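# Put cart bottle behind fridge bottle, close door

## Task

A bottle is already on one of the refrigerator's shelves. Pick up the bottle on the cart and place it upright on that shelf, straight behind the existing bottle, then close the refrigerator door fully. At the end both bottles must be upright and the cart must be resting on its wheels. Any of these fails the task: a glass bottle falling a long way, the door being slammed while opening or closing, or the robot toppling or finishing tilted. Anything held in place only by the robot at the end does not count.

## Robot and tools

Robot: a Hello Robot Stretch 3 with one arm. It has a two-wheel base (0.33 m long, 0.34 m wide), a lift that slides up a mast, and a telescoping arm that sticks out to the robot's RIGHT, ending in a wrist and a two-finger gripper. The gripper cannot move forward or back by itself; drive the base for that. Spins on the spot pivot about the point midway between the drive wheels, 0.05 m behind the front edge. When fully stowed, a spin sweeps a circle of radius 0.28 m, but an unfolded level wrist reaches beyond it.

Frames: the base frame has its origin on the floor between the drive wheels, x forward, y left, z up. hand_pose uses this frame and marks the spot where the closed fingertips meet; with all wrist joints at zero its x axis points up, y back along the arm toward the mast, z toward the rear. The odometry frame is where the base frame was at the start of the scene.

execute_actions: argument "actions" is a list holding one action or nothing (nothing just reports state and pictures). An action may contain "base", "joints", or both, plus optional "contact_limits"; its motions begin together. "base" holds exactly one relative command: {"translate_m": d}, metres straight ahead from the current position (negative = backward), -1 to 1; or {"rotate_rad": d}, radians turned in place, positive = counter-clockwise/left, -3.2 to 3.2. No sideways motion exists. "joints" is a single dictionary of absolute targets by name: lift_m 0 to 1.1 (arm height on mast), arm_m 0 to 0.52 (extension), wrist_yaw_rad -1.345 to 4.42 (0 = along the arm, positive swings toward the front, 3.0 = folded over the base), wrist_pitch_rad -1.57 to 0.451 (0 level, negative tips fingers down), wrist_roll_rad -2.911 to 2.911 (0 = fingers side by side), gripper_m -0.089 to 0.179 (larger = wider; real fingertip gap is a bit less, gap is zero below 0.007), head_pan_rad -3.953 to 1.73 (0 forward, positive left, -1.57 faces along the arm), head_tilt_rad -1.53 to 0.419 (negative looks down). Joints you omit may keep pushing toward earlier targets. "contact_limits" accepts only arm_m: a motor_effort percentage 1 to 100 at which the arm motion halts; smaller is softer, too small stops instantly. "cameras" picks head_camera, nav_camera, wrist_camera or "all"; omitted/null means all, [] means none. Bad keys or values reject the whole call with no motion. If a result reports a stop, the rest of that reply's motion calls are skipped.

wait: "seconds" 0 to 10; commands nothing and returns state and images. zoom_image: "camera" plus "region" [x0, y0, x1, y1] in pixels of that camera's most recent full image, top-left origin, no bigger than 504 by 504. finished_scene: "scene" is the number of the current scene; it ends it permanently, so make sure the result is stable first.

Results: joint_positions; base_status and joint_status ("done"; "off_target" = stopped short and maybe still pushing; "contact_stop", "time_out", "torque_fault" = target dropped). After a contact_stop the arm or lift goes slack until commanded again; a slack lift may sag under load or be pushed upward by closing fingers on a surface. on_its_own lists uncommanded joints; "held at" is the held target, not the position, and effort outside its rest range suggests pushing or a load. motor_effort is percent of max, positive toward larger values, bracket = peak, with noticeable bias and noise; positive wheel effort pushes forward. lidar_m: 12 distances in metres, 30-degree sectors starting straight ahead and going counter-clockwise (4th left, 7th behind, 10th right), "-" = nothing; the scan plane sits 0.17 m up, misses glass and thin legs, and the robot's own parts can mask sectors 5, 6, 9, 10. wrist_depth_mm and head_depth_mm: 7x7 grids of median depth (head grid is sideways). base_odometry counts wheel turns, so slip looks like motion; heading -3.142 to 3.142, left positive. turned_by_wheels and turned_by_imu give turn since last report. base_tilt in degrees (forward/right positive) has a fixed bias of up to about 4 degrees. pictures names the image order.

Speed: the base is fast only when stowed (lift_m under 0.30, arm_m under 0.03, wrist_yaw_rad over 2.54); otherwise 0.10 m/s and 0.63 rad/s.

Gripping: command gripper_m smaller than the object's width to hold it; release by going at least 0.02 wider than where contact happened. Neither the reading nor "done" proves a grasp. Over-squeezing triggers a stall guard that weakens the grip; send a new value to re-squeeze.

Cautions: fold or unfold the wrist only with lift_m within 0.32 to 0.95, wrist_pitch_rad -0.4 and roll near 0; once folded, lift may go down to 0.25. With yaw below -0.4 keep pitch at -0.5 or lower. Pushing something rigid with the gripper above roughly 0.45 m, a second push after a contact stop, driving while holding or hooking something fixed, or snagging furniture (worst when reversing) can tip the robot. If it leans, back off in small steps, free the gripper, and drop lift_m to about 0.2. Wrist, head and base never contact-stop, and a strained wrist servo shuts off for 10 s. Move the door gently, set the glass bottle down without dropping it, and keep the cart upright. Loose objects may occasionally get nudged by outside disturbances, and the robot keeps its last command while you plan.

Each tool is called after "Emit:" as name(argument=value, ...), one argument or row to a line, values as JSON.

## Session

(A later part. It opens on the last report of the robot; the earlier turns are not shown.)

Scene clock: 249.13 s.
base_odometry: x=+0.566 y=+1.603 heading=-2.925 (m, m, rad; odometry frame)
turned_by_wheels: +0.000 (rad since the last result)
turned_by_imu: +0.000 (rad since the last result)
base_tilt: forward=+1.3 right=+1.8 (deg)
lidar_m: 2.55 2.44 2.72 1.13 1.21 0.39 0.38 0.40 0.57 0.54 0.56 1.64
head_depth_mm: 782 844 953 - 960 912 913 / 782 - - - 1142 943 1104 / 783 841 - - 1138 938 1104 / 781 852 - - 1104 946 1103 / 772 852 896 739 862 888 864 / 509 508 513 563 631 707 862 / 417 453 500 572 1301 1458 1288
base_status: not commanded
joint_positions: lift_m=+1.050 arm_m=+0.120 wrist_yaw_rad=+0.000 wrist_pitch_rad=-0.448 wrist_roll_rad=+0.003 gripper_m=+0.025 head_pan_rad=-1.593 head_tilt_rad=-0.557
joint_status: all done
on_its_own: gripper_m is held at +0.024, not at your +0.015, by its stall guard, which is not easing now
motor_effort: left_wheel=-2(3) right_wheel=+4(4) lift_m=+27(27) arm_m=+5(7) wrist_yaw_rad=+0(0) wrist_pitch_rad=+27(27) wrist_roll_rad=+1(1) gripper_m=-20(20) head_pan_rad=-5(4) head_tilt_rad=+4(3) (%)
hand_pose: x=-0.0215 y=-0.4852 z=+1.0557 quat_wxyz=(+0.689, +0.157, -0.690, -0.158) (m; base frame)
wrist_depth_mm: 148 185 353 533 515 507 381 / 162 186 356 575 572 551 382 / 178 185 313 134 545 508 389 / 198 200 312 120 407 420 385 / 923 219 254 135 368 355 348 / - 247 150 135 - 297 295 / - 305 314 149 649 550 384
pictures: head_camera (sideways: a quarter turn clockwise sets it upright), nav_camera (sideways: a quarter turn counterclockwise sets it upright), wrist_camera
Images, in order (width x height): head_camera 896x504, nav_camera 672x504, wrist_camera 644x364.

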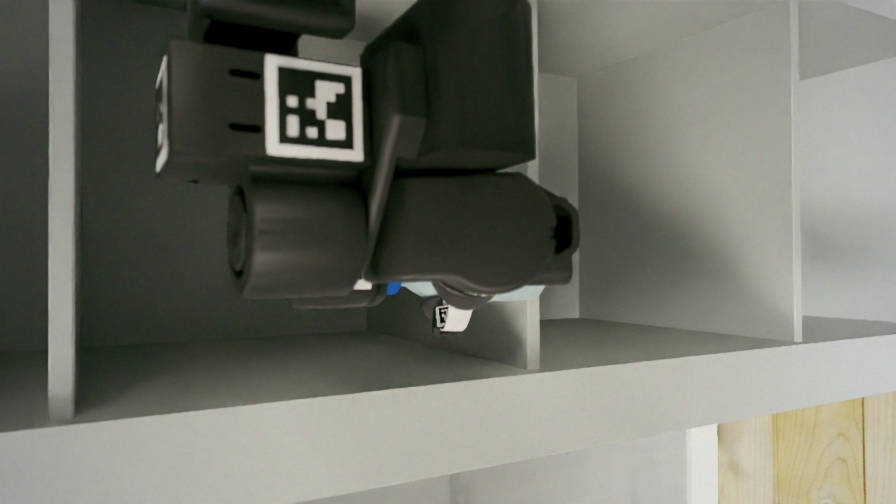

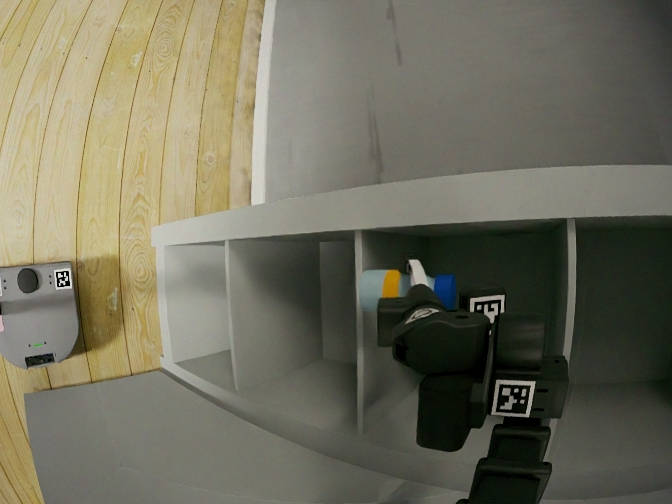

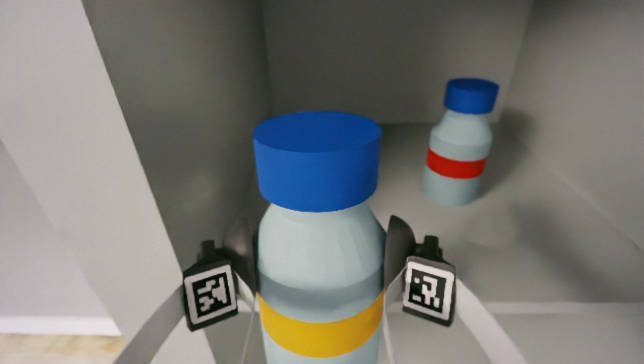

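Emit:
execute_actions(
  actions=[
    {"joints":{"arm_m":0.3}},
  ],
  cameras=["wrist_camera","nav_camera"],
)

Emit:
execute_actions(
  actions=[
    {"joints":{"arm_m":0.39}},
  ],
  cameras=["wrist_camera","nav_camera"],
)

Emit:
execute_actions(
  actions=[
    {"joints":{"lift_m":1.025}},
  ],
  cameras=["wrist_camera"],
)

Scene clock: 262.33 s.
base_odometry: x=+0.566 y=+1.603 heading=-2.925 (m, m, rad; odometry frame)
turned_by_wheels: +0.000 (rad since the last result)
turned_by_imu: +0.001 (rad since the last result)
base_tilt: forward=+1.3 right=+1.7 (deg)
lidar_m: 2.56 2.44 2.72 1.13 1.21 0.39 0.38 0.40 0.57 0.55 0.56 1.64
head_depth_mm: 786 - 954 760 962 902 913 / 784 - 919 720 1144 940 1109 / 782 - 962 757 1143 940 1110 / 783 - - 689 1137 945 1105 / 772 848 884 717 867 887 863 / 510 507 513 563 629 709 862 / 417 454 498 571 1302 1462 1281
base_status: not commanded
joint_positions: lift_m=+1.050 arm_m=+0.300 wrist_yaw_rad=+0.000 wrist_pitch_rad=-0.448 wrist_roll_rad=+0.003 gripper_m=+0.025 head_pan_rad=-1.593 head_tilt_rad=-0.557
joint_status: all done
on_its_own: gripper_m is held at +0.024, not at your +0.015, by its stall guard, which is not easing now
motor_effort: left_wheel=-3(3) right_wheel=+4(4) lift_m=+27(28) arm_m=+5(5) wrist_yaw_rad=+0(0) wrist_pitch_rad=+27(27) wrist_roll_rad=+0(0) gripper_m=-20(19) head_pan_rad=-5(4) head_tilt_rad=+4(3) (%)
hand_pose: x=-0.0215 y=-0.6652 z=+1.0557 quat_wxyz=(+0.689, +0.157, -0.690, -0.158) (m; base frame)
wrist_depth_mm: 127 171 327 376 372 370 361 / 127 171 327 407 403 403 388 / 127 170 288 134 443 438 374 / 127 171 288 120 433 426 194 / 127 171 235 134 366 239 208 / 127 170 150 135 - 243 272 / 127 159 251 150 245 245 249
pictures: nav_camera (sideways: a quarter turn counterclockwise sets it upright), wrist_camera
Images, in order (width x height): nav_camera 672x504, wrist_camera 644x364.

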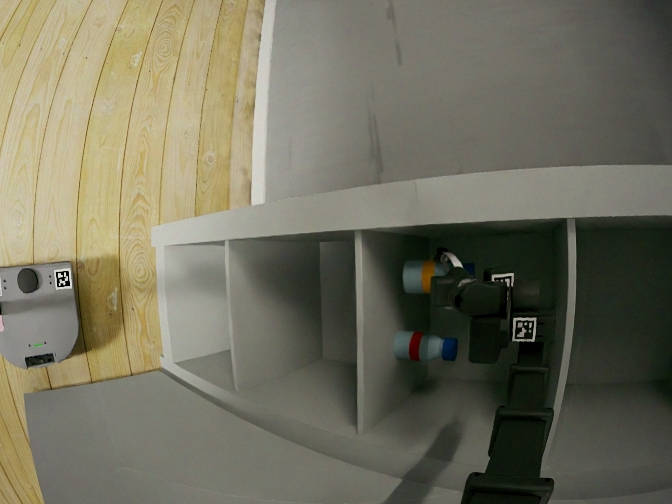

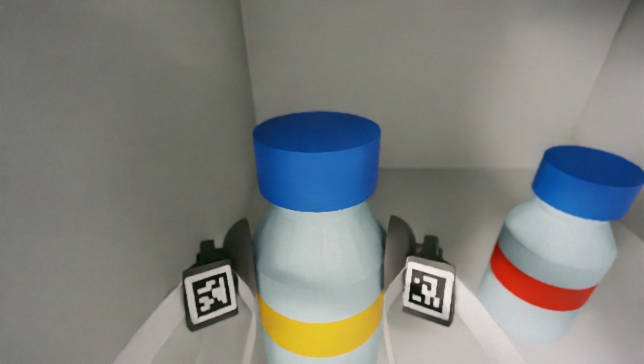

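Scene clock: 264.23 s.
base_odometry: x=+0.566 y=+1.603 heading=-2.925 (m, m, rad; odometry frame)
turned_by_wheels: +0.000 (rad since the last result)
turned_by_imu: +0.000 (rad since the last result)
base_tilt: forward=+1.2 right=+1.9 (deg)
lidar_m: 2.55 2.45 2.73 1.13 1.21 0.39 0.38 0.40 0.56 0.55 0.56 1.64
head_depth_mm: 787 834 956 759 962 907 915 / 787 - 911 722 1140 944 1105 / 784 - 952 760 1136 943 1106 / 780 - - 742 1139 940 1106 / 771 844 883 738 868 888 864 / 508 506 513 563 628 709 862 / 417 454 498 571 1311 1466 1283
base_status: not commanded
joint_positions: lift_m=+1.050 arm_m=+0.390 wrist_yaw_rad=+0.000 wrist_pitch_rad=-0.448 wrist_roll_rad=+0.003 gripper_m=+0.025 head_pan_rad=-1.593 head_tilt_rad=-0.557
joint_status: all done
on_its_own: gripper_m is held at +0.024, not at your +0.015, by its stall guard, which is not easing now
motor_effort: left_wheel=-3(3) right_wheel=+4(4) lift_m=+28(28) arm_m=+5(2) wrist_yaw_rad=+0(0) wrist_pitch_rad=+27(27) wrist_roll_rad=+0(0) gripper_m=-20(20) head_pan_rad=-5(5) head_tilt_rad=+4(3) (%)
hand_pose: x=-0.0215 y=-0.7552 z=+1.0557 quat_wxyz=(+0.689, +0.157, -0.690, -0.158) (m; base frame)
wrist_depth_mm: 121 162 286 293 291 292 290 / 122 163 311 320 321 317 314 / 121 164 275 134 346 345 345 / 121 163 275 120 382 380 372 / 122 163 223 135 368 351 353 / 121 163 150 135 - 293 293 / 122 152 248 150 249 253 164
pictures: nav_camera (sideways: a quarter turn counterclockwise sets it upright), wrist_camera
Images, in order (width x height): nav_camera 672x504, wrist_camera 644x364.

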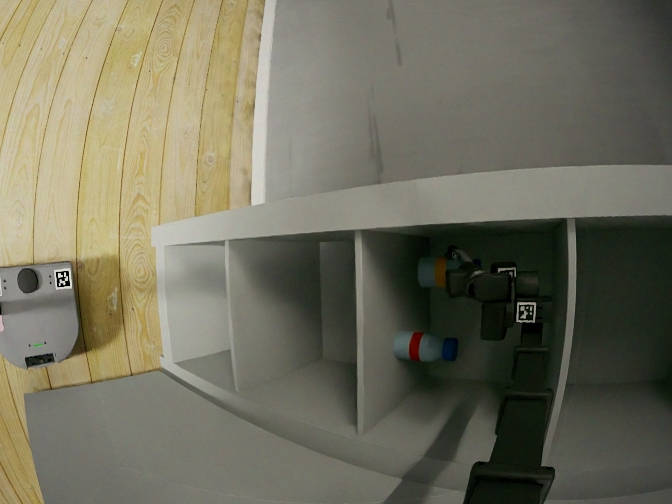

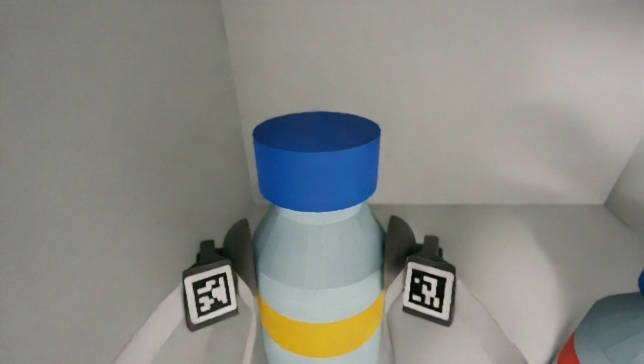

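Scene clock: 265.23 s.
base_odometry: x=+0.566 y=+1.603 heading=-2.925 (m, m, rad; odometry frame)
turned_by_wheels: +0.000 (rad since the last result)
turned_by_imu: +0.000 (rad since the last result)
base_tilt: forward=+1.4 right=+1.7 (deg)
lidar_m: 2.56 2.44 2.72 1.13 1.21 0.39 0.38 0.40 0.57 0.55 0.56 1.64
head_depth_mm: 784 851 - 724 965 907 918 / 783 840 720 720 1143 944 1117 / 781 839 956 761 1141 942 1107 / 781 842 - 745 1137 939 1109 / 773 848 882 740 870 892 862 / 509 507 515 563 631 708 861 / 417 453 498 570 1308 1467 1286
base_status: not commanded
joint_positions: lift_m=+1.025 arm_m=+0.390 wrist_yaw_rad=+0.000 wrist_pitch_rad=-0.448 wrist_roll_rad=+0.003 gripper_m=+0.025 head_pan_rad=-1.593 head_tilt_rad=-0.557
joint_status: all done
on_its_own: gripper_m is held at +0.024, not at your +0.015, by its stall guard, which is not easing now
motor_effort: left_wheel=-3(3) right_wheel=+4(5) lift_m=+22(23) arm_m=+5(5) wrist_yaw_rad=+1(0) wrist_pitch_rad=+27(27) wrist_roll_rad=+1(1) gripper_m=-19(20) head_pan_rad=-4(5) head_tilt_rad=+4(3) (%)
hand_pose: x=-0.0215 y=-0.7551 z=+1.0310 quat_wxyz=(+0.689, +0.157, -0.690, -0.158) (m; base frame)
wrist_depth_mm: 121 162 289 292 292 290 288 / 121 162 308 316 315 315 314 / 121 163 273 134 346 342 340 / 121 162 273 120 372 374 367 / 122 163 225 135 329 317 319 / 121 163 150 135 - 265 254 / 121 153 226 149 223 228 162
pictures: wrist_camera
Images, in order (width x height): wrist_camera 644x364.

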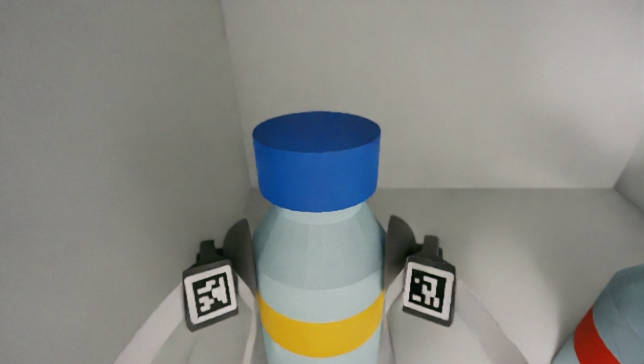

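Emit:
execute_actions(
  actions=[
    {"base":{"translate_m":-0.02},"joints":{"arm_m":0.42}},
  ],
  cameras=[],
)

Emit:
execute_actions(
  actions=[
    {"joints":{"lift_m":1.005}},
  ],
  cameras=["wrist_camera"],
)

Scene clock: 273.17 s.
base_odometry: x=+0.585 y=+1.607 heading=-2.925 (m, m, rad; odometry frame)
turned_by_wheels: +0.000 (rad since the last result)
turned_by_imu: +0.001 (rad since the last result)
base_tilt: forward=+1.3 right=+1.8 (deg)
lidar_m: 2.57 2.45 2.73 1.13 1.23 0.37 0.36 0.38 0.54 0.55 0.56 1.64
head_depth_mm: 784 842 - 721 903 885 875 / 781 840 723 720 1118 939 1106 / 782 842 952 738 1144 944 1112 / 780 835 - 758 1108 943 1106 / 782 858 917 758 1027 910 1017 / 606 603 599 596 631 721 821 / 426 458 497 551 643 1462 1288
base_status: done
joint_positions: lift_m=+1.025 arm_m=+0.420 wrist_yaw_rad=+0.000 wrist_pitch_rad=-0.448 wrist_roll_rad=+0.003 gripper_m=+0.025 head_pan_rad=-1.593 head_tilt_rad=-0.557
joint_status: all done
on_its_own: gripper_m is held at +0.024, not at your +0.015, by its stall guard, which is not easing now
motor_effort: left_wheel=-2(7) right_wheel=+4(7) lift_m=+21(21) arm_m=+5(8) wrist_yaw_rad=+0(0) wrist_pitch_rad=+27(27) wrist_roll_rad=+1(0) gripper_m=-20(21) head_pan_rad=-5(4) head_tilt_rad=+3(4) (%)
hand_pose: x=-0.0215 y=-0.7852 z=+1.0310 quat_wxyz=(+0.689, +0.157, -0.690, -0.158) (m; base frame)
wrist_depth_mm: 144 193 266 269 262 264 262 / 143 193 293 288 285 286 283 / 144 193 307 135 313 310 307 / 144 194 323 119 348 345 346 / 144 193 265 135 336 318 318 / 144 193 149 135 - 269 265 / 144 180 226 149 224 227 222
pictures: none
No camera images: the call's "cameras" was empty. Leave "cameras" out to get every camera's image.

Scene clock: 274.10 s.
base_odometry: x=+0.585 y=+1.607 heading=-2.925 (m, m, rad; odometry frame)
turned_by_wheels: +0.000 (rad since the last result)
turned_by_imu: +0.000 (rad since the last result)
base_tilt: forward=+1.3 right=+1.8 (deg)
lidar_m: 2.58 2.46 2.73 1.12 1.24 0.37 0.36 0.38 0.54 0.55 0.56 1.64
head_depth_mm: 787 844 - 690 910 889 874 / 782 850 - 722 1116 944 1107 / 786 839 949 735 1145 944 1112 / 783 852 - 757 1103 939 1107 / 778 859 920 757 1026 913 1016 / 606 604 601 598 630 723 822 / 425 456 496 551 640 1453 1288
base_status: not commanded
joint_positions: lift_m=+1.005 arm_m=+0.420 wrist_yaw_rad=+0.000 wrist_pitch_rad=-0.448 wrist_roll_rad=+0.003 gripper_m=+0.025 head_pan_rad=-1.593 head_tilt_rad=-0.557
joint_status: all done
on_its_own: gripper_m is held at +0.024, not at your +0.015, by its stall guard, which is not easing now
motor_effort: left_wheel=-3(2) right_wheel=+4(4) lift_m=+22(24) arm_m=+5(5) wrist_yaw_rad=+0(0) wrist_pitch_rad=+27(27) wrist_roll_rad=+0(0) gripper_m=-19(20) head_pan_rad=-5(5) head_tilt_rad=+4(3) (%)
hand_pose: x=-0.0215 y=-0.7851 z=+1.0110 quat_wxyz=(+0.689, +0.157, -0.690, -0.158) (m; base frame)
wrist_depth_mm: 144 193 267 266 268 264 259 / 144 195 289 288 285 283 282 / 144 193 306 134 313 314 308 / 143 193 330 119 338 337 333 / 144 193 264 134 304 291 288 / 144 193 149 135 - 240 240 / 143 181 205 149 202 207 201
pictures: wrist_camera
Images, in order (width x height): wrist_camera 644x364.

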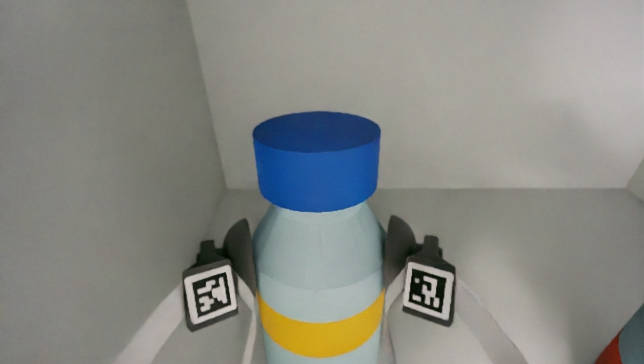

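Emit:
execute_actions(
  actions=[
    {"joints":{"lift_m":0.995}},
  ],
  cameras=[],
)

Emit:
execute_actions(
  actions=[
    {"joints":{"gripper_m":0.11}},
  ],
  cameras=["wrist_camera"],
)

Emit:
execute_actions(
  actions=[
    {"joints":{"arm_m":0.14}},
  ],
  cameras=["wrist_camera"],
)

Scene clock: 279.17 s.
base_odometry: x=+0.585 y=+1.607 heading=-2.925 (m, m, rad; odometry frame)
turned_by_wheels: +0.000 (rad since the last result)
turned_by_imu: +0.001 (rad since the last result)
base_tilt: forward=+1.3 right=+1.8 (deg)
lidar_m: 2.58 2.45 2.72 1.13 1.23 0.37 0.36 0.38 0.54 0.55 0.56 1.64
head_depth_mm: 784 842 898 - 908 893 874 / 785 857 - 722 1118 941 1106 / 780 853 944 736 1138 942 1108 / 779 849 - 758 1106 942 1108 / 776 857 915 758 1026 919 1014 / 607 604 600 597 632 719 821 / 425 456 498 552 653 1470 1292
base_status: not commanded
joint_positions: lift_m=+0.995 arm_m=+0.420 wrist_yaw_rad=+0.000 wrist_pitch_rad=-0.424 wrist_roll_rad=+0.003 gripper_m=+0.025 head_pan_rad=-1.593 head_tilt_rad=-0.557
joint_status: all done
on_its_own: gripper_m is held at +0.024, not at your +0.015, by its stall guard, which is not easing now
motor_effort: left_wheel=-2(2) right_wheel=+4(4) lift_m=+19(19) arm_m=+5(5) wrist_yaw_rad=+0(0) wrist_pitch_rad=+14(27) wrist_roll_rad=+1(1) gripper_m=-20(21) head_pan_rad=-4(5) head_tilt_rad=+3(3) (%)
hand_pose: x=-0.0215 y=-0.7883 z=+1.0065 quat_wxyz=(+0.691, +0.149, -0.692, -0.149) (m; base frame)
wrist_depth_mm: 144 192 267 265 263 263 261 / 144 193 289 287 286 284 279 / 144 193 304 132 311 310 305 / 144 193 328 118 333 333 332 / 144 192 263 134 303 286 287 / 143 192 149 134 - 239 237 / 143 179 201 150 199 204 202
pictures: none
No camera images: the call's "cameras" was empty. Leave "cameras" out to get every camera's image.

Scene clock: 280.50 s.
base_odometry: x=+0.585 y=+1.607 heading=-2.925 (m, m, rad; odometry frame)
turned_by_wheels: +0.000 (rad since the last result)
turned_by_imu: +0.000 (rad since the last result)
base_tilt: forward=+1.3 right=+1.6 (deg)
lidar_m: 2.57 2.45 2.73 1.13 1.23 0.37 0.36 0.38 0.54 0.55 0.56 1.64
head_depth_mm: 782 845 901 - 905 886 872 / 784 861 - 723 1117 942 1108 / 780 850 949 737 1134 942 1109 / 783 850 - 758 1105 944 1113 / 779 860 919 759 1030 918 1016 / 606 604 602 596 631 720 822 / 425 457 497 552 655 1460 1292
base_status: not commanded
joint_positions: lift_m=+0.995 arm_m=+0.420 wrist_yaw_rad=+0.000 wrist_pitch_rad=-0.420 wrist_roll_rad=+0.003 gripper_m=+0.110 head_pan_rad=-1.593 head_tilt_rad=-0.557
joint_status: all done
motor_effort: left_wheel=-2(3) right_wheel=+4(4) lift_m=+19(19) arm_m=+5(5) wrist_yaw_rad=+0(1) wrist_pitch_rad=+11(14) wrist_roll_rad=+1(1) gripper_m=+1(80) head_pan_rad=-4(5) head_tilt_rad=+3(4) (%)
hand_pose: x=-0.0215 y=-0.7888 z=+1.0074 quat_wxyz=(+0.691, +0.147, -0.692, -0.148) (m; base frame)
wrist_depth_mm: 143 194 267 265 263 263 261 / 144 192 289 287 285 288 282 / 144 193 304 138 310 310 305 / 144 193 293 113 337 333 330 / 144 193 285 129 294 292 286 / 143 169 230 132 232 245 238 / 143 198 208 144 201 200 203
pictures: wrist_camera
Images, in order (width x height): wrist_camera 644x364.

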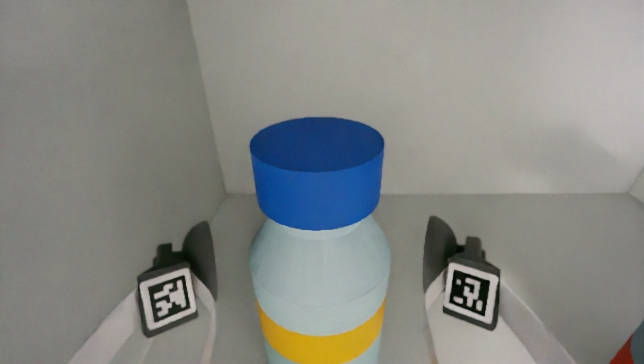

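Scene clock: 283.80 s.
base_odometry: x=+0.585 y=+1.607 heading=-2.925 (m, m, rad; odometry frame)
turned_by_wheels: +0.000 (rad since the last result)
turned_by_imu: +0.001 (rad since the last result)
base_tilt: forward=+1.3 right=+1.8 (deg)
lidar_m: 2.58 2.46 2.73 1.13 1.23 0.37 0.36 0.38 0.54 0.55 0.56 1.64
head_depth_mm: 782 847 900 - 854 890 875 / 783 866 922 - - 945 1108 / 783 863 923 - - 942 1106 / 783 861 919 - - 944 1113 / 779 861 921 799 1030 916 1013 / 606 603 600 597 632 718 820 / 425 458 497 552 653 1458 1286
base_status: not commanded
joint_positions: lift_m=+0.995 arm_m=+0.140 wrist_yaw_rad=+0.000 wrist_pitch_rad=-0.419 wrist_roll_rad=+0.003 gripper_m=+0.110 head_pan_rad=-1.593 head_tilt_rad=-0.557
joint_status: all done
motor_effort: left_wheel=-2(3) right_wheel=+4(4) lift_m=+19(18) arm_m=-5(4) wrist_yaw_rad=+0(0) wrist_pitch_rad=+11(12) wrist_roll_rad=+1(0) gripper_m=+0(1) head_pan_rad=-5(4) head_tilt_rad=+3(3) (%)
hand_pose: x=-0.0215 y=-0.5095 z=+1.0076 quat_wxyz=(+0.691, +0.147, -0.692, -0.148) (m; base frame)
wrist_depth_mm: 157 217 410 506 503 492 364 / 158 217 413 375 553 459 363 / 159 216 409 405 441 457 362 / 171 216 356 379 351 351 344 / 185 215 301 295 306 291 288 / 215 208 255 245 243 247 241 / - 248 405 641 645 592 362
pictures: wrist_camera
Images, in order (width x height): wrist_camera 644x364.

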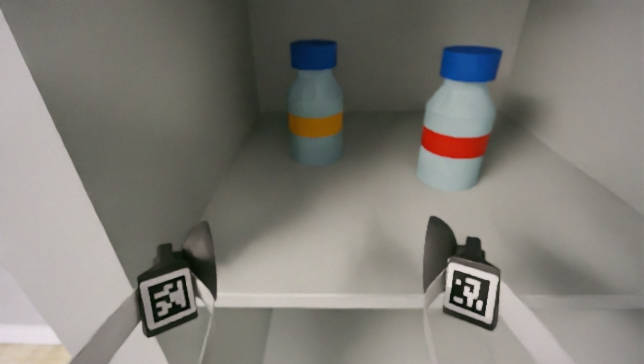

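Emit:
execute_actions(
  actions=[
    {"base":{"translate_m":-0.135}},
  ],
  cameras=["wrist_camera"],
)

Emit:
execute_actions(
  actions=[
    {"joints":{"arm_m":0.33}},
  ],
  cameras=["wrist_camera","nav_camera"],
)

Scene clock: 295.07 s.
base_odometry: x=+0.716 y=+1.636 heading=-2.925 (m, m, rad; odometry frame)
turned_by_wheels: +0.000 (rad since the last result)
turned_by_imu: +0.005 (rad since the last result)
base_tilt: forward=+1.3 right=+1.6 (deg)
lidar_m: 2.65 2.53 2.75 1.12 1.32 0.28 0.28 0.29 0.42 0.67 0.57 1.64
head_depth_mm: 681 677 678 - 642 730 789 / 779 847 909 - - 915 922 / 776 861 904 - - 945 1115 / 778 857 926 - - 941 1106 / 780 854 904 767 1101 941 1105 / 778 845 913 758 872 889 872 / 637 636 631 632 632 715 833
base_status: translate_m off_target (by the wheels' count: -0.1343 of -0.1350)
joint_positions: lift_m=+0.995 arm_m=+0.140 wrist_yaw_rad=+0.000 wrist_pitch_rad=-0.418 wrist_roll_rad=+0.003 gripper_m=+0.110 head_pan_rad=-1.593 head_tilt_rad=-0.556
joint_status: not commanded
on_its_own: left_wheel is at rest, and its effort (-88) is outside its rest range (-18 to +18); right_wheel is at rest, and its effort (-100) is outside its rest range (-18 to +18)
motor_effort: left_wheel=-88(96) right_wheel=-100(100) lift_m=+20(20) arm_m=-4(5) wrist_yaw_rad=+0(2) wrist_pitch_rad=+11(11) wrist_roll_rad=+1(1) gripper_m=-1(0) head_pan_rad=-4(4) head_tilt_rad=+4(3) (%)
hand_pose: x=-0.0216 y=-0.5096 z=+1.0077 quat_wxyz=(+0.691, +0.147, -0.692, -0.147) (m; base frame)
wrist_depth_mm: 243 338 496 492 504 412 272 / 244 342 379 546 317 416 272 / 243 340 400 472 331 418 273 / 243 342 381 371 348 364 274 / 242 301 300 297 307 293 270 / 241 256 245 246 244 245 240 / 242 367 622 626 614 445 270
pictures: wrist_camera
Images, in order (width x height): wrist_camera 644x364.

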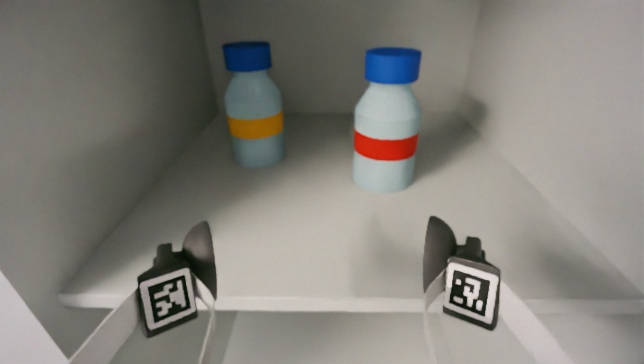

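Scene clock: 297.70 s.
base_odometry: x=+0.716 y=+1.636 heading=-2.925 (m, m, rad; odometry frame)
turned_by_wheels: +0.000 (rad since the last result)
turned_by_imu: +0.000 (rad since the last result)
base_tilt: forward=+1.4 right=+1.8 (deg)
lidar_m: 2.66 2.53 2.74 1.12 1.32 0.28 0.28 0.29 0.42 0.68 0.57 1.64
head_depth_mm: 677 679 640 - 656 731 789 / 780 848 - 761 918 912 924 / 781 846 - 730 1105 944 1108 / 781 855 - 706 1109 946 1106 / 777 861 905 757 1107 943 1112 / 777 844 911 756 871 892 870 / 637 635 633 629 633 714 834
base_status: not commanded
joint_positions: lift_m=+0.995 arm_m=+0.330 wrist_yaw_rad=+0.000 wrist_pitch_rad=-0.419 wrist_roll_rad=+0.003 gripper_m=+0.110 head_pan_rad=-1.593 head_tilt_rad=-0.556
joint_status: all done
on_its_own: left_wheel is at rest, and its effort (-88) is outside its rest range (-18 to +18); right_wheel is at rest, and its effort (-100) is outside its rest range (-18 to +18)
motor_effort: left_wheel=-88(88) right_wheel=-100(100) lift_m=+20(20) arm_m=+7(9) wrist_yaw_rad=+0(1) wrist_pitch_rad=+11(11) wrist_roll_rad=+0(0) gripper_m=+0(0) head_pan_rad=-4(4) head_tilt_rad=+3(3) (%)
hand_pose: x=-0.0216 y=-0.6988 z=+1.0076 quat_wxyz=(+0.691, +0.147, -0.692, -0.148) (m; base frame)
wrist_depth_mm: 229 324 345 343 340 333 283 / 229 304 362 366 364 357 286 / 232 284 208 405 386 156 284 / 231 304 213 370 184 181 286 / 231 286 233 297 195 268 274 / 234 258 243 246 218 240 239 / 211 204 208 208 206 202 204
pictures: nav_camera (sideways: a quarter turn counterclockwise sets it upright), wrist_camera
Images, in order (width x height): nav_camera 672x504, wrist_camera 644x364.

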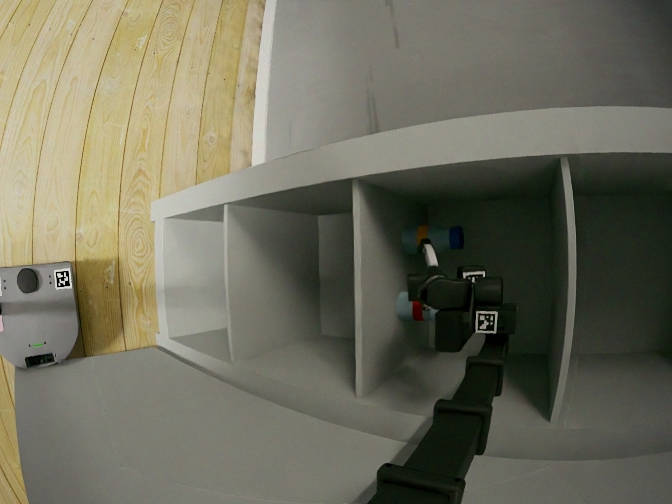

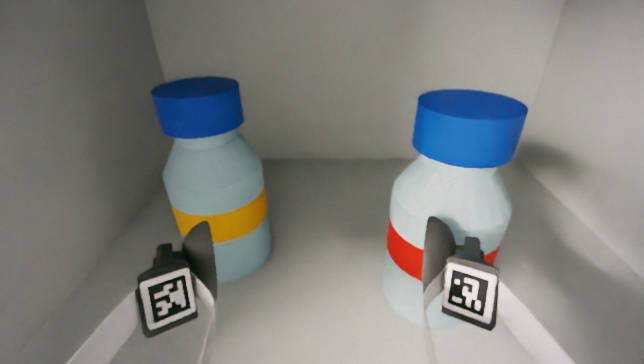

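Emit:
execute_actions(
  actions=[
    {"base":{"translate_m":0.005},"joints":{"arm_m":0.22}},
  ],
  cameras=[],
)

Emit:
execute_actions(
  actions=[
    {"joints":{"wrist_yaw_rad":-0.3,"gripper_m":0.12}},
  ],
  cameras=["wrist_camera"],
)

Scene clock: 310.33 s.
base_odometry: x=+0.711 y=+1.635 heading=-2.925 (m, m, rad; odometry frame)
turned_by_wheels: +0.000 (rad since the last result)
turned_by_imu: +0.001 (rad since the last result)
base_tilt: forward=+1.1 right=+1.8 (deg)
lidar_m: 2.65 2.53 2.74 1.12 1.32 0.29 0.28 0.30 0.42 0.66 0.57 1.65
head_depth_mm: 689 690 690 - 691 738 800 / 784 852 928 706 931 915 941 / 779 859 - - 1101 944 1107 / 777 860 918 - 1121 944 1110 / 776 859 901 721 1105 944 1110 / 777 844 912 760 852 888 851 / 624 624 623 621 632 715 836
base_status: done
joint_positions: lift_m=+0.995 arm_m=+0.220 wrist_yaw_rad=+0.000 wrist_pitch_rad=-0.419 wrist_roll_rad=+0.003 gripper_m=+0.110 head_pan_rad=-1.593 head_tilt_rad=-0.556
joint_status: all done
motor_effort: left_wheel=+0(76) right_wheel=+0(100) lift_m=+21(20) arm_m=-5(5) wrist_yaw_rad=-1(1) wrist_pitch_rad=+11(11) wrist_roll_rad=+0(1) gripper_m=+0(1) head_pan_rad=-5(5) head_tilt_rad=+3(3) (%)
hand_pose: x=-0.0214 y=-0.5896 z=+1.0076 quat_wxyz=(+0.691, +0.147, -0.692, -0.147) (m; base frame)
wrist_depth_mm: 233 331 434 441 433 418 281 / 234 326 303 473 259 431 284 / 234 329 313 499 267 429 283 / 234 331 345 377 292 368 284 / 234 291 297 295 297 291 271 / 234 257 244 246 243 245 239 / 211 203 209 210 207 201 205
pictures: none
No camera images: the call's "cameras" was empty. Leave "cameras" out to get every camera's image.

Scene clock: 311.30 s.
base_odometry: x=+0.711 y=+1.635 heading=-2.925 (m, m, rad; odometry frame)
turned_by_wheels: +0.000 (rad since the last result)
turned_by_imu: +0.000 (rad since the last result)
base_tilt: forward=+1.2 right=+1.7 (deg)
lidar_m: 2.65 2.52 2.75 1.11 1.31 0.29 0.28 0.30 0.42 0.66 0.57 1.65
head_depth_mm: 689 691 690 - 692 738 796 / 782 857 932 723 935 912 943 / 782 859 - - 1108 944 1114 / 783 857 917 - 1126 946 1110 / 778 856 901 760 1105 940 1105 / 777 845 913 759 852 889 855 / 626 624 623 620 629 715 835
base_status: not commanded
joint_positions: lift_m=+0.995 arm_m=+0.220 wrist_yaw_rad=-0.297 wrist_pitch_rad=-0.419 wrist_roll_rad=+0.003 gripper_m=+0.120 head_pan_rad=-1.593 head_tilt_rad=-0.556
joint_status: all done
motor_effort: left_wheel=+0(0) right_wheel=+0(0) lift_m=+21(20) arm_m=-5(5) wrist_yaw_rad=-2(3) wrist_pitch_rad=+11(11) wrist_roll_rad=+1(0) gripper_m=+0(50) head_pan_rad=-4(4) head_tilt_rad=+3(3) (%)
hand_pose: x=-0.0871 y=-0.5797 z=+1.0076 quat_wxyz=(+0.662, +0.043, -0.706, -0.248) (m; base frame)
wrist_depth_mm: 377 401 426 452 358 242 182 / 357 429 447 490 373 249 185 / 354 290 468 448 388 257 191 / 352 294 359 319 351 265 196 / 301 300 298 294 294 264 199 / 247 259 246 243 242 240 206 / 218 205 209 209 207 207 207
pictures: wrist_camera
Images, in order (width x height): wrist_camera 644x364.

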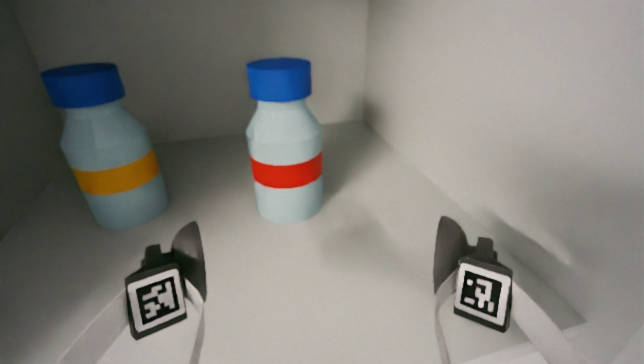

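Emit:
execute_actions(
  actions=[
    {"joints":{"arm_m":0.33}},
  ],
  cameras=["wrist_camera"],
)

Scene clock: 325.23 s.
base_odometry: x=+0.711 y=+1.635 heading=-2.925 (m, m, rad; odometry frame)
turned_by_wheels: +0.000 (rad since the last result)
turned_by_imu: +0.001 (rad since the last result)
base_tilt: forward=+1.3 right=+1.6 (deg)
lidar_m: 2.65 2.53 2.74 1.11 1.32 0.29 0.28 0.30 0.42 0.66 0.57 1.64
head_depth_mm: 689 688 648 - 657 740 799 / 779 854 - 740 935 915 941 / 779 847 - 723 1107 939 1108 / 778 861 - 690 1107 946 1111 / 779 856 906 759 1099 943 1108 / 778 847 918 759 854 888 856 / 624 626 621 622 630 714 838
base_status: not commanded
joint_positions: lift_m=+0.995 arm_m=+0.330 wrist_yaw_rad=-0.298 wrist_pitch_rad=-0.419 wrist_roll_rad=+0.003 gripper_m=+0.120 head_pan_rad=-1.593 head_tilt_rad=-0.556
joint_status: all done
motor_effort: left_wheel=+0(0) right_wheel=+0(0) lift_m=+20(20) arm_m=+5(5) wrist_yaw_rad=-1(2) wrist_pitch_rad=+11(11) wrist_roll_rad=+1(0) gripper_m=-1(0) head_pan_rad=-4(4) head_tilt_rad=+3(2) (%)
hand_pose: x=-0.0873 y=-0.6890 z=+1.0076 quat_wxyz=(+0.661, +0.043, -0.706, -0.248) (m; base frame)
wrist_depth_mm: 298 310 332 357 362 248 187 / 317 336 362 374 385 254 190 / 175 361 384 164 402 261 196 / 182 359 378 183 356 272 199 / 185 219 299 190 294 269 206 / 203 213 245 213 243 247 211 / 214 203 209 208 206 200 198
pictures: wrist_camera
Images, in order (width x height): wrist_camera 644x364.

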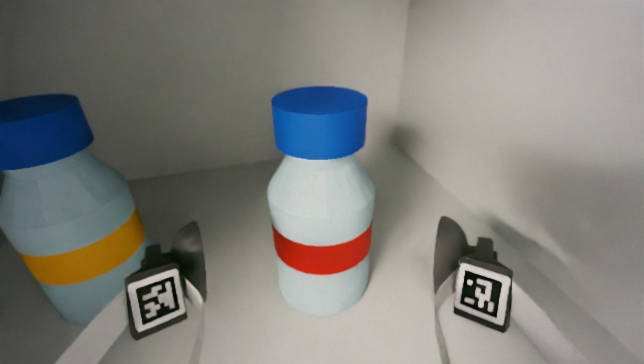

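Emit:
execute_actions(
  actions=[
    {"joints":{"arm_m":0.375,"wrist_yaw_rad":-0.35,"gripper_m":0.11}},
  ],
  cameras=["wrist_camera"],
)

Emit:
execute_actions(
  actions=[
    {"joints":{"gripper_m":0.02}},
  ],
  cameras=["wrist_camera"],
)

Emit:
execute_actions(
  actions=[
    {"joints":{"lift_m":1.025}},
  ],
  cameras=["wrist_camera"],
)

Scene clock: 333.10 s.
base_odometry: x=+0.711 y=+1.635 heading=-2.925 (m, m, rad; odometry frame)
turned_by_wheels: +0.000 (rad since the last result)
turned_by_imu: +0.001 (rad since the last result)
base_tilt: forward=+1.3 right=+1.7 (deg)
lidar_m: 2.65 2.52 2.75 1.11 1.32 0.29 0.28 0.30 0.42 0.66 0.57 1.64
head_depth_mm: 692 689 647 - 655 736 801 / 781 854 - 722 935 918 944 / 778 847 - 732 1110 940 1112 / 778 847 - 721 1108 945 1108 / 777 857 901 761 1110 945 1111 / 776 843 912 757 849 889 852 / 626 623 622 621 629 716 834
base_status: not commanded
joint_positions: lift_m=+0.995 arm_m=+0.375 wrist_yaw_rad=-0.347 wrist_pitch_rad=-0.419 wrist_roll_rad=+0.003 gripper_m=+0.110 head_pan_rad=-1.593 head_tilt_rad=-0.556
joint_status: all done
motor_effort: left_wheel=+0(0) right_wheel=+0(0) lift_m=+19(20) arm_m=+5(7) wrist_yaw_rad=-2(3) wrist_pitch_rad=+11(11) wrist_roll_rad=+0(0) gripper_m=+0(48) head_pan_rad=-5(5) head_tilt_rad=+3(2) (%)
hand_pose: x=-0.0979 y=-0.7305 z=+1.0076 quat_wxyz=(+0.655, +0.025, -0.707, -0.265) (m; base frame)
wrist_depth_mm: 262 277 297 322 335 233 178 / 276 296 322 349 353 242 184 / 295 316 343 140 352 251 187 / 319 344 359 129 342 257 193 / 164 298 295 144 280 265 198 / 160 237 237 150 236 238 203 / 164 204 211 172 201 200 199
pictures: wrist_camera
Images, in order (width x height): wrist_camera 644x364.

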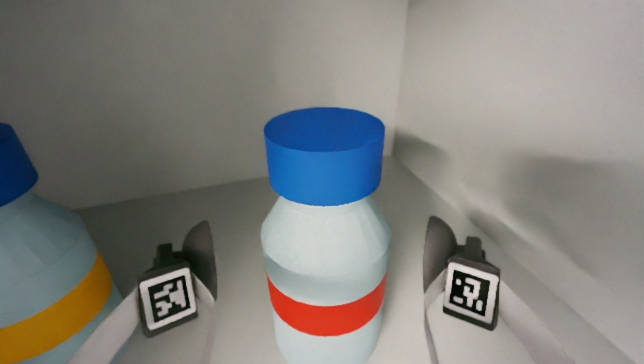

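Scene clock: 334.50 s.
base_odometry: x=+0.711 y=+1.635 heading=-2.925 (m, m, rad; odometry frame)
turned_by_wheels: +0.000 (rad since the last result)
turned_by_imu: +0.000 (rad since the last result)
base_tilt: forward=+1.3 right=+1.7 (deg)
lidar_m: 2.66 2.53 2.74 1.11 1.32 0.29 0.28 0.30 0.43 0.66 0.57 1.65
head_depth_mm: 688 688 648 - 656 739 799 / 779 856 - 724 935 916 940 / 781 851 - 735 1108 941 1108 / 780 846 - 721 1109 942 1105 / 776 857 901 757 1106 942 1105 / 779 844 918 758 851 890 853 / 626 624 622 620 630 716 836
base_status: not commanded
joint_positions: lift_m=+0.995 arm_m=+0.375 wrist_yaw_rad=-0.355 wrist_pitch_rad=-0.419 wrist_roll_rad=+0.003 gripper_m=+0.021 head_pan_rad=-1.593 head_tilt_rad=-0.556
joint_status: all done
motor_effort: left_wheel=-2(2) right_wheel=+3(4) lift_m=+20(20) arm_m=+5(5) wrist_yaw_rad=+4(5) wrist_pitch_rad=+11(11) wrist_roll_rad=+1(0) gripper_m=-19(91) head_pan_rad=-4(4) head_tilt_rad=+3(3) (%)
hand_pose: x=-0.0995 y=-0.7299 z=+1.0076 quat_wxyz=(+0.654, +0.022, -0.707, -0.267) (m; base frame)
wrist_depth_mm: 260 274 300 326 332 230 177 / 276 297 319 351 344 237 183 / 297 314 344 138 346 248 186 / 311 338 359 131 353 256 192 / 165 300 298 146 293 265 197 / 163 248 - 150 - 241 203 / 167 197 208 173 202 207 198
pictures: wrist_camera
Images, in order (width x height): wrist_camera 644x364.

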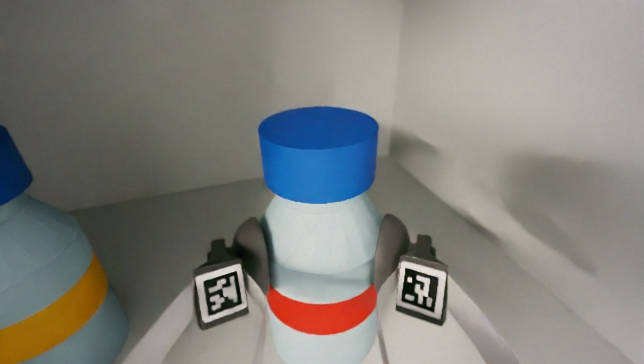

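Scene clock: 335.57 s.
base_odometry: x=+0.711 y=+1.635 heading=-2.925 (m, m, rad; odometry frame)
turned_by_wheels: +0.000 (rad since the last result)
turned_by_imu: +0.000 (rad since the last result)
base_tilt: forward=+1.3 right=+1.7 (deg)
lidar_m: 2.65 2.53 2.74 1.11 1.32 0.29 0.28 0.30 0.42 0.66 0.57 1.64
head_depth_mm: 689 689 - 688 650 737 801 / 779 837 955 761 933 915 944 / 779 836 939 723 1106 942 1109 / 778 834 - 727 1103 945 1105 / 779 856 901 757 1106 940 1106 / 778 845 911 757 850 888 855 / 623 622 622 619 629 713 834
base_status: not commanded
joint_positions: lift_m=+1.025 arm_m=+0.375 wrist_yaw_rad=-0.353 wrist_pitch_rad=-0.454 wrist_roll_rad=+0.003 gripper_m=+0.021 head_pan_rad=-1.593 head_tilt_rad=-0.556
joint_status: all done
motor_effort: left_wheel=-1(1) right_wheel=+1(3) lift_m=+28(29) arm_m=+5(5) wrist_yaw_rad=+2(4) wrist_pitch_rad=+31(31) wrist_roll_rad=+0(0) gripper_m=-18(18) head_pan_rad=-4(4) head_tilt_rad=+3(2) (%)
hand_pose: x=-0.0974 y=-0.7258 z=+1.0293 quat_wxyz=(+0.650, +0.036, -0.707, -0.278) (m; base frame)
wrist_depth_mm: 260 277 301 323 334 232 177 / 276 299 324 355 350 242 183 / 299 321 347 147 368 248 189 / 320 346 369 144 365 260 194 / 176 323 321 148 329 268 199 / 165 260 - 149 - 254 205 / 170 207 223 159 224 225 212
pictures: wrist_camera
Images, in order (width x height): wrist_camera 644x364.

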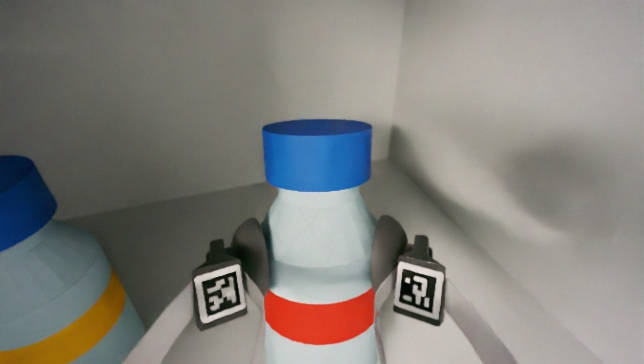

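Emit:
execute_actions(
  actions=[
    {"joints":{"lift_m":0.992}},
  ],
  cameras=[],
)

Emit:
execute_actions(
  actions=[
    {"joints":{"gripper_m":0.11}},
  ],
  cameras=["wrist_camera"],
)

Emit:
execute_actions(
  actions=[
    {"joints":{"arm_m":0.393,"wrist_yaw_rad":-0.37}},
  ],
  cameras=["wrist_camera"],
)

Scene clock: 342.80 s.
base_odometry: x=+0.711 y=+1.635 heading=-2.925 (m, m, rad; odometry frame)
turned_by_wheels: +0.000 (rad since the last result)
turned_by_imu: +0.001 (rad since the last result)
base_tilt: forward=+1.2 right=+1.7 (deg)
lidar_m: 2.65 2.53 2.74 1.11 1.32 0.29 0.28 0.30 0.42 0.66 0.57 1.65
head_depth_mm: 689 693 649 - 657 737 797 / 771 854 - 725 937 913 944 / 770 847 - 730 1108 946 1108 / 772 849 - 723 1114 943 1104 / 778 854 905 765 1110 941 1108 / 779 846 919 759 853 888 854 / 627 623 621 620 631 717 835
base_status: not commanded
joint_positions: lift_m=+0.994 arm_m=+0.375 wrist_yaw_rad=-0.353 wrist_pitch_rad=-0.370 wrist_roll_rad=+0.003 gripper_m=+0.021 head_pan_rad=-1.593 head_tilt_rad=-0.556
joint_status: lift_m contact_stop (moved -0.030 of -0.033)
on_its_own: lift_m is slack since a contact_stop, until your next command for it
motor_effort: left_wheel=+0(1) right_wheel=-3(3) lift_m=+21(24) arm_m=+4(5) wrist_yaw_rad=+3(2) wrist_pitch_rad=-16(31) wrist_roll_rad=+0(1) gripper_m=-17(17) head_pan_rad=-4(5) head_tilt_rad=+3(3) (%)
hand_pose: x=-0.1010 y=-0.7356 z=+1.0178 quat_wxyz=(+0.661, +0.006, -0.708, -0.250) (m; base frame)
wrist_depth_mm: 259 276 299 323 327 233 178 / 273 294 317 350 346 239 182 / 291 313 337 150 361 247 186 / 310 333 367 154 370 255 193 / 315 330 325 149 321 263 196 / 162 266 - 147 - 251 200 / 163 210 218 150 214 219 204
pictures: none
No camera images: the call's "cameras" was empty. Leave "cameras" out to get every camera's image.

not run: a stop came earlier in this reply.

not run: a stop came earlier in this reply.

Emit:
execute_actions(
  actions=[
    {"joints":{"lift_m":1.0,"gripper_m":0.11}},
  ],
  cameras=["wrist_camera"],
)

Emit:
execute_actions(
  actions=[
    {"joints":{"arm_m":0.393,"wrist_yaw_rad":-0.37,"lift_m":0.992}},
  ],
  cameras=["wrist_camera"],
)

Scene clock: 349.13 s.
base_odometry: x=+0.711 y=+1.635 heading=-2.925 (m, m, rad; odometry frame)
turned_by_wheels: +0.000 (rad since the last result)
turned_by_imu: +0.001 (rad since the last result)
base_tilt: forward=+1.3 right=+1.8 (deg)
lidar_m: 2.65 2.52 2.75 1.11 1.32 0.29 0.28 0.30 0.42 0.66 0.57 1.64
head_depth_mm: 689 688 648 691 652 740 802 / 780 850 - 742 937 915 937 / 780 847 - 725 1110 942 1113 / 779 845 - 721 1113 945 1113 / 774 854 903 759 1103 943 1108 / 777 847 911 760 850 890 856 / 625 623 622 619 628 717 836
base_status: not commanded
joint_positions: lift_m=+1.000 arm_m=+0.375 wrist_yaw_rad=-0.353 wrist_pitch_rad=-0.418 wrist_roll_rad=+0.003 gripper_m=+0.110 head_pan_rad=-1.593 head_tilt_rad=-0.556
joint_status: all done
motor_effort: left_wheel=+0(2) right_wheel=+0(4) lift_m=+23(23) arm_m=+4(5) wrist_yaw_rad=+2(3) wrist_pitch_rad=+10(13) wrist_roll_rad=+1(0) gripper_m=+0(80) head_pan_rad=-4(4) head_tilt_rad=+3(4) (%)
hand_pose: x=-0.0991 y=-0.7302 z=+1.0127 quat_wxyz=(+0.654, +0.023, -0.707, -0.266) (m; base frame)
wrist_depth_mm: 258 274 296 323 330 232 178 / 276 296 320 347 349 240 183 / 292 317 340 147 359 248 186 / 316 341 351 115 343 258 192 / 168 306 303 125 312 260 197 / 161 245 236 135 234 242 203 / 165 208 212 147 206 205 201
pictures: wrist_camera
Images, in order (width x height): wrist_camera 644x364.

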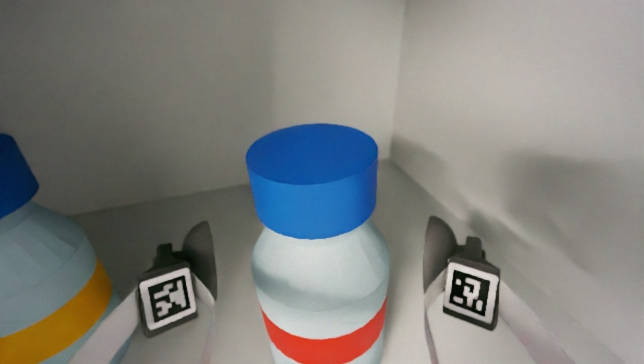

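Scene clock: 350.13 s.
base_odometry: x=+0.711 y=+1.635 heading=-2.925 (m, m, rad; odometry frame)
turned_by_wheels: +0.000 (rad since the last result)
turned_by_imu: +0.000 (rad since the last result)
base_tilt: forward=+1.2 right=+1.8 (deg)
lidar_m: 2.65 2.53 2.74 1.11 1.31 0.29 0.28 0.30 0.42 0.66 0.57 1.64
head_depth_mm: 690 691 649 - 655 738 799 / 778 852 - 723 935 918 939 / 779 848 - 725 1103 945 1109 / 780 845 - 722 1107 942 1105 / 775 852 905 761 1110 938 1108 / 776 848 915 758 852 891 852 / 625 623 622 620 629 717 832
base_status: not commanded
joint_positions: lift_m=+0.992 arm_m=+0.393 wrist_yaw_rad=-0.367 wrist_pitch_rad=-0.418 wrist_roll_rad=+0.003 gripper_m=+0.110 head_pan_rad=-1.593 head_tilt_rad=-0.556
joint_status: all done
motor_effort: left_wheel=-1(0) right_wheel=+0(0) lift_m=+19(20) arm_m=+5(4) wrist_yaw_rad=-2(2) wrist_pitch_rad=+10(10) wrist_roll_rad=+1(1) gripper_m=+1(0) head_pan_rad=-5(4) head_tilt_rad=+3(3) (%)
hand_pose: x=-0.1021 y=-0.7471 z=+1.0049 quat_wxyz=(+0.653, +0.018, -0.707, -0.271) (m; base frame)
wrist_depth_mm: 246 261 282 308 321 228 176 / 260 279 303 333 346 236 181 / 278 298 328 132 332 246 185 / 296 323 345 101 311 255 191 / 299 295 293 106 156 260 195 / 155 250 234 119 127 237 203 / 152 200 206 122 194 199 196
pictures: wrist_camera
Images, in order (width x height): wrist_camera 644x364.

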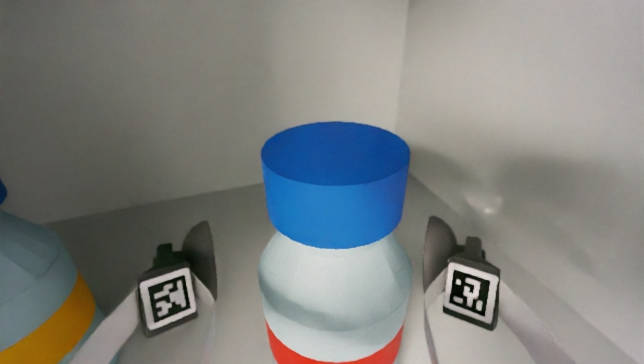

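Emit:
execute_actions(
  actions=[
    {"joints":{"arm_m":0.38,"lift_m":0.978}},
  ],
  cameras=["wrist_camera"],
)

Emit:
execute_actions(
  actions=[
    {"joints":{"gripper_m":0.02}},
  ],
  cameras=["wrist_camera"],
)

Emit:
execute_actions(
  actions=[
    {"joints":{"lift_m":1.005}},
  ],
  cameras=["wrist_camera"],
)

Scene clock: 355.83 s.
base_odometry: x=+0.711 y=+1.635 heading=-2.925 (m, m, rad; odometry frame)
turned_by_wheels: +0.000 (rad since the last result)
turned_by_imu: +0.001 (rad since the last result)
base_tilt: forward=+1.2 right=+1.9 (deg)
lidar_m: 2.66 2.52 2.75 1.11 1.31 0.29 0.28 0.30 0.43 0.66 0.57 1.64
head_depth_mm: 689 689 668 - 694 736 801 / 783 855 - 722 933 913 943 / 778 853 - 724 1110 945 1107 / 778 855 - 723 1107 937 1117 / 778 860 901 760 1108 941 1116 / 780 848 915 759 851 886 856 / 626 624 623 620 630 716 834
base_status: not commanded
joint_positions: lift_m=+0.978 arm_m=+0.380 wrist_yaw_rad=-0.367 wrist_pitch_rad=-0.418 wrist_roll_rad=+0.003 gripper_m=+0.110 head_pan_rad=-1.593 head_tilt_rad=-0.556
joint_status: all done
motor_effort: left_wheel=-1(0) right_wheel=+0(0) lift_m=+19(20) arm_m=-5(6) wrist_yaw_rad=-2(2) wrist_pitch_rad=+10(10) wrist_roll_rad=+0(0) gripper_m=+0(1) head_pan_rad=-4(4) head_tilt_rad=+3(3) (%)
hand_pose: x=-0.1021 y=-0.7347 z=+0.9909 quat_wxyz=(+0.653, +0.018, -0.707, -0.271) (m; base frame)
wrist_depth_mm: 254 275 293 320 325 228 175 / 271 288 315 329 336 235 180 / 288 310 327 102 315 244 184 / 310 331 329 109 322 251 188 / 168 273 261 121 258 249 196 / 162 235 213 123 207 226 200 / 161 187 190 142 183 183 187
pictures: wrist_camera
Images, in order (width x height): wrist_camera 644x364.

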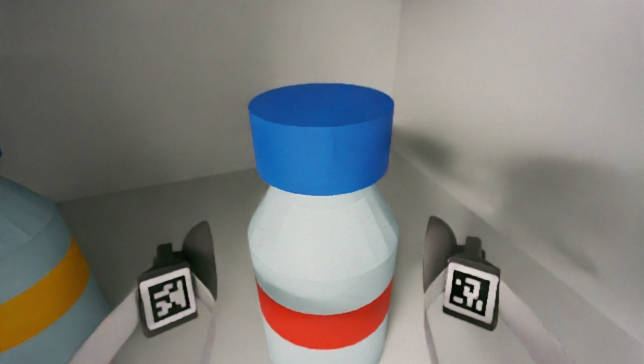

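Scene clock: 357.23 s.
base_odometry: x=+0.711 y=+1.635 heading=-2.925 (m, m, rad; odometry frame)
turned_by_wheels: +0.000 (rad since the last result)
turned_by_imu: +0.000 (rad since the last result)
base_tilt: forward=+1.3 right=+1.8 (deg)
lidar_m: 2.65 2.52 2.75 1.12 1.32 0.29 0.28 0.30 0.42 0.66 0.57 1.64
head_depth_mm: 689 690 671 - 693 742 802 / 779 853 - 722 928 916 940 / 776 853 - 723 1107 940 1106 / 780 858 - 723 1105 938 1113 / 779 857 901 760 1104 942 1109 / 776 846 913 758 853 887 855 / 625 624 621 619 628 717 835
base_status: not commanded
joint_positions: lift_m=+0.978 arm_m=+0.380 wrist_yaw_rad=-0.372 wrist_pitch_rad=-0.426 wrist_roll_rad=+0.003 gripper_m=+0.021 head_pan_rad=-1.593 head_tilt_rad=-0.556
joint_status: all done
motor_effort: left_wheel=-1(1) right_wheel=+3(4) lift_m=+21(21) arm_m=-5(5) wrist_yaw_rad=+2(2) wrist_pitch_rad=+15(15) wrist_roll_rad=+0(1) gripper_m=-23(96) head_pan_rad=-4(4) head_tilt_rad=+3(3) (%)
hand_pose: x=-0.1027 y=-0.7334 z=+0.9890 quat_wxyz=(+0.651, +0.019, -0.707, -0.275) (m; base frame)
wrist_depth_mm: 254 271 294 321 319 226 174 / 268 289 312 331 324 236 178 / 287 311 330 97 319 242 183 / 308 323 324 105 315 252 189 / 171 268 251 117 255 250 194 / 163 223 129 120 134 218 201 / 165 187 184 137 182 185 185
pictures: wrist_camera
Images, in order (width x height): wrist_camera 644x364.

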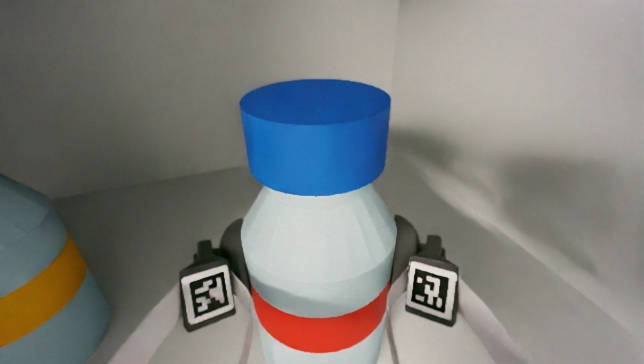

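Scene clock: 358.27 s.
base_odometry: x=+0.711 y=+1.635 heading=-2.925 (m, m, rad; odometry frame)
turned_by_wheels: +0.000 (rad since the last result)
turned_by_imu: +0.000 (rad since the last result)
base_tilt: forward=+1.3 right=+1.8 (deg)
lidar_m: 2.65 2.53 2.75 1.12 1.32 0.29 0.28 0.30 0.43 0.66 0.57 1.64
head_depth_mm: 689 691 - 689 651 737 797 / 780 847 - 737 935 919 940 / 779 843 936 723 1111 945 1109 / 775 848 - 722 1105 943 1105 / 776 858 902 760 1102 942 1113 / 778 847 914 758 852 889 855 / 624 623 621 620 629 716 837
base_status: not commanded
joint_positions: lift_m=+1.005 arm_m=+0.380 wrist_yaw_rad=-0.372 wrist_pitch_rad=-0.451 wrist_roll_rad=+0.003 gripper_m=+0.027 head_pan_rad=-1.593 head_tilt_rad=-0.556
joint_status: all done
on_its_own: gripper_m is held at +0.026, not at your +0.020, by its stall guard, which is still easing
motor_effort: left_wheel=-1(1) right_wheel=+2(3) lift_m=+28(28) arm_m=-5(5) wrist_yaw_rad=+1(2) wrist_pitch_rad=+29(31) wrist_roll_rad=+1(0) gripper_m=-11(23) head_pan_rad=-5(5) head_tilt_rad=+3(4) (%)
hand_pose: x=-0.1015 y=-0.7303 z=+1.0100 quat_wxyz=(+0.647, +0.028, -0.707, -0.283) (m; base frame)
wrist_depth_mm: 255 273 294 324 321 228 174 / 271 292 313 333 323 235 179 / 294 316 333 101 332 244 185 / 316 332 351 108 336 252 190 / 170 298 278 118 283 266 196 / 164 245 131 121 135 242 201 / 167 198 203 135 204 207 199
pictures: wrist_camera
Images, in order (width x height): wrist_camera 644x364.

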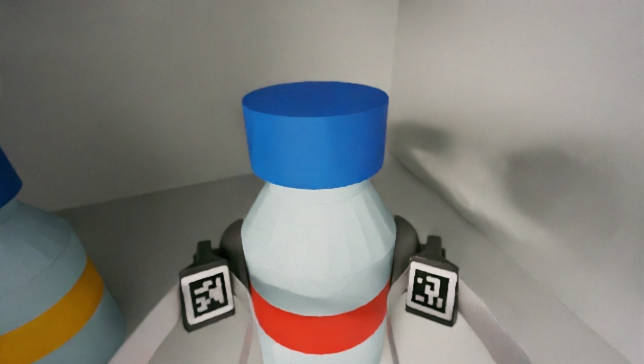

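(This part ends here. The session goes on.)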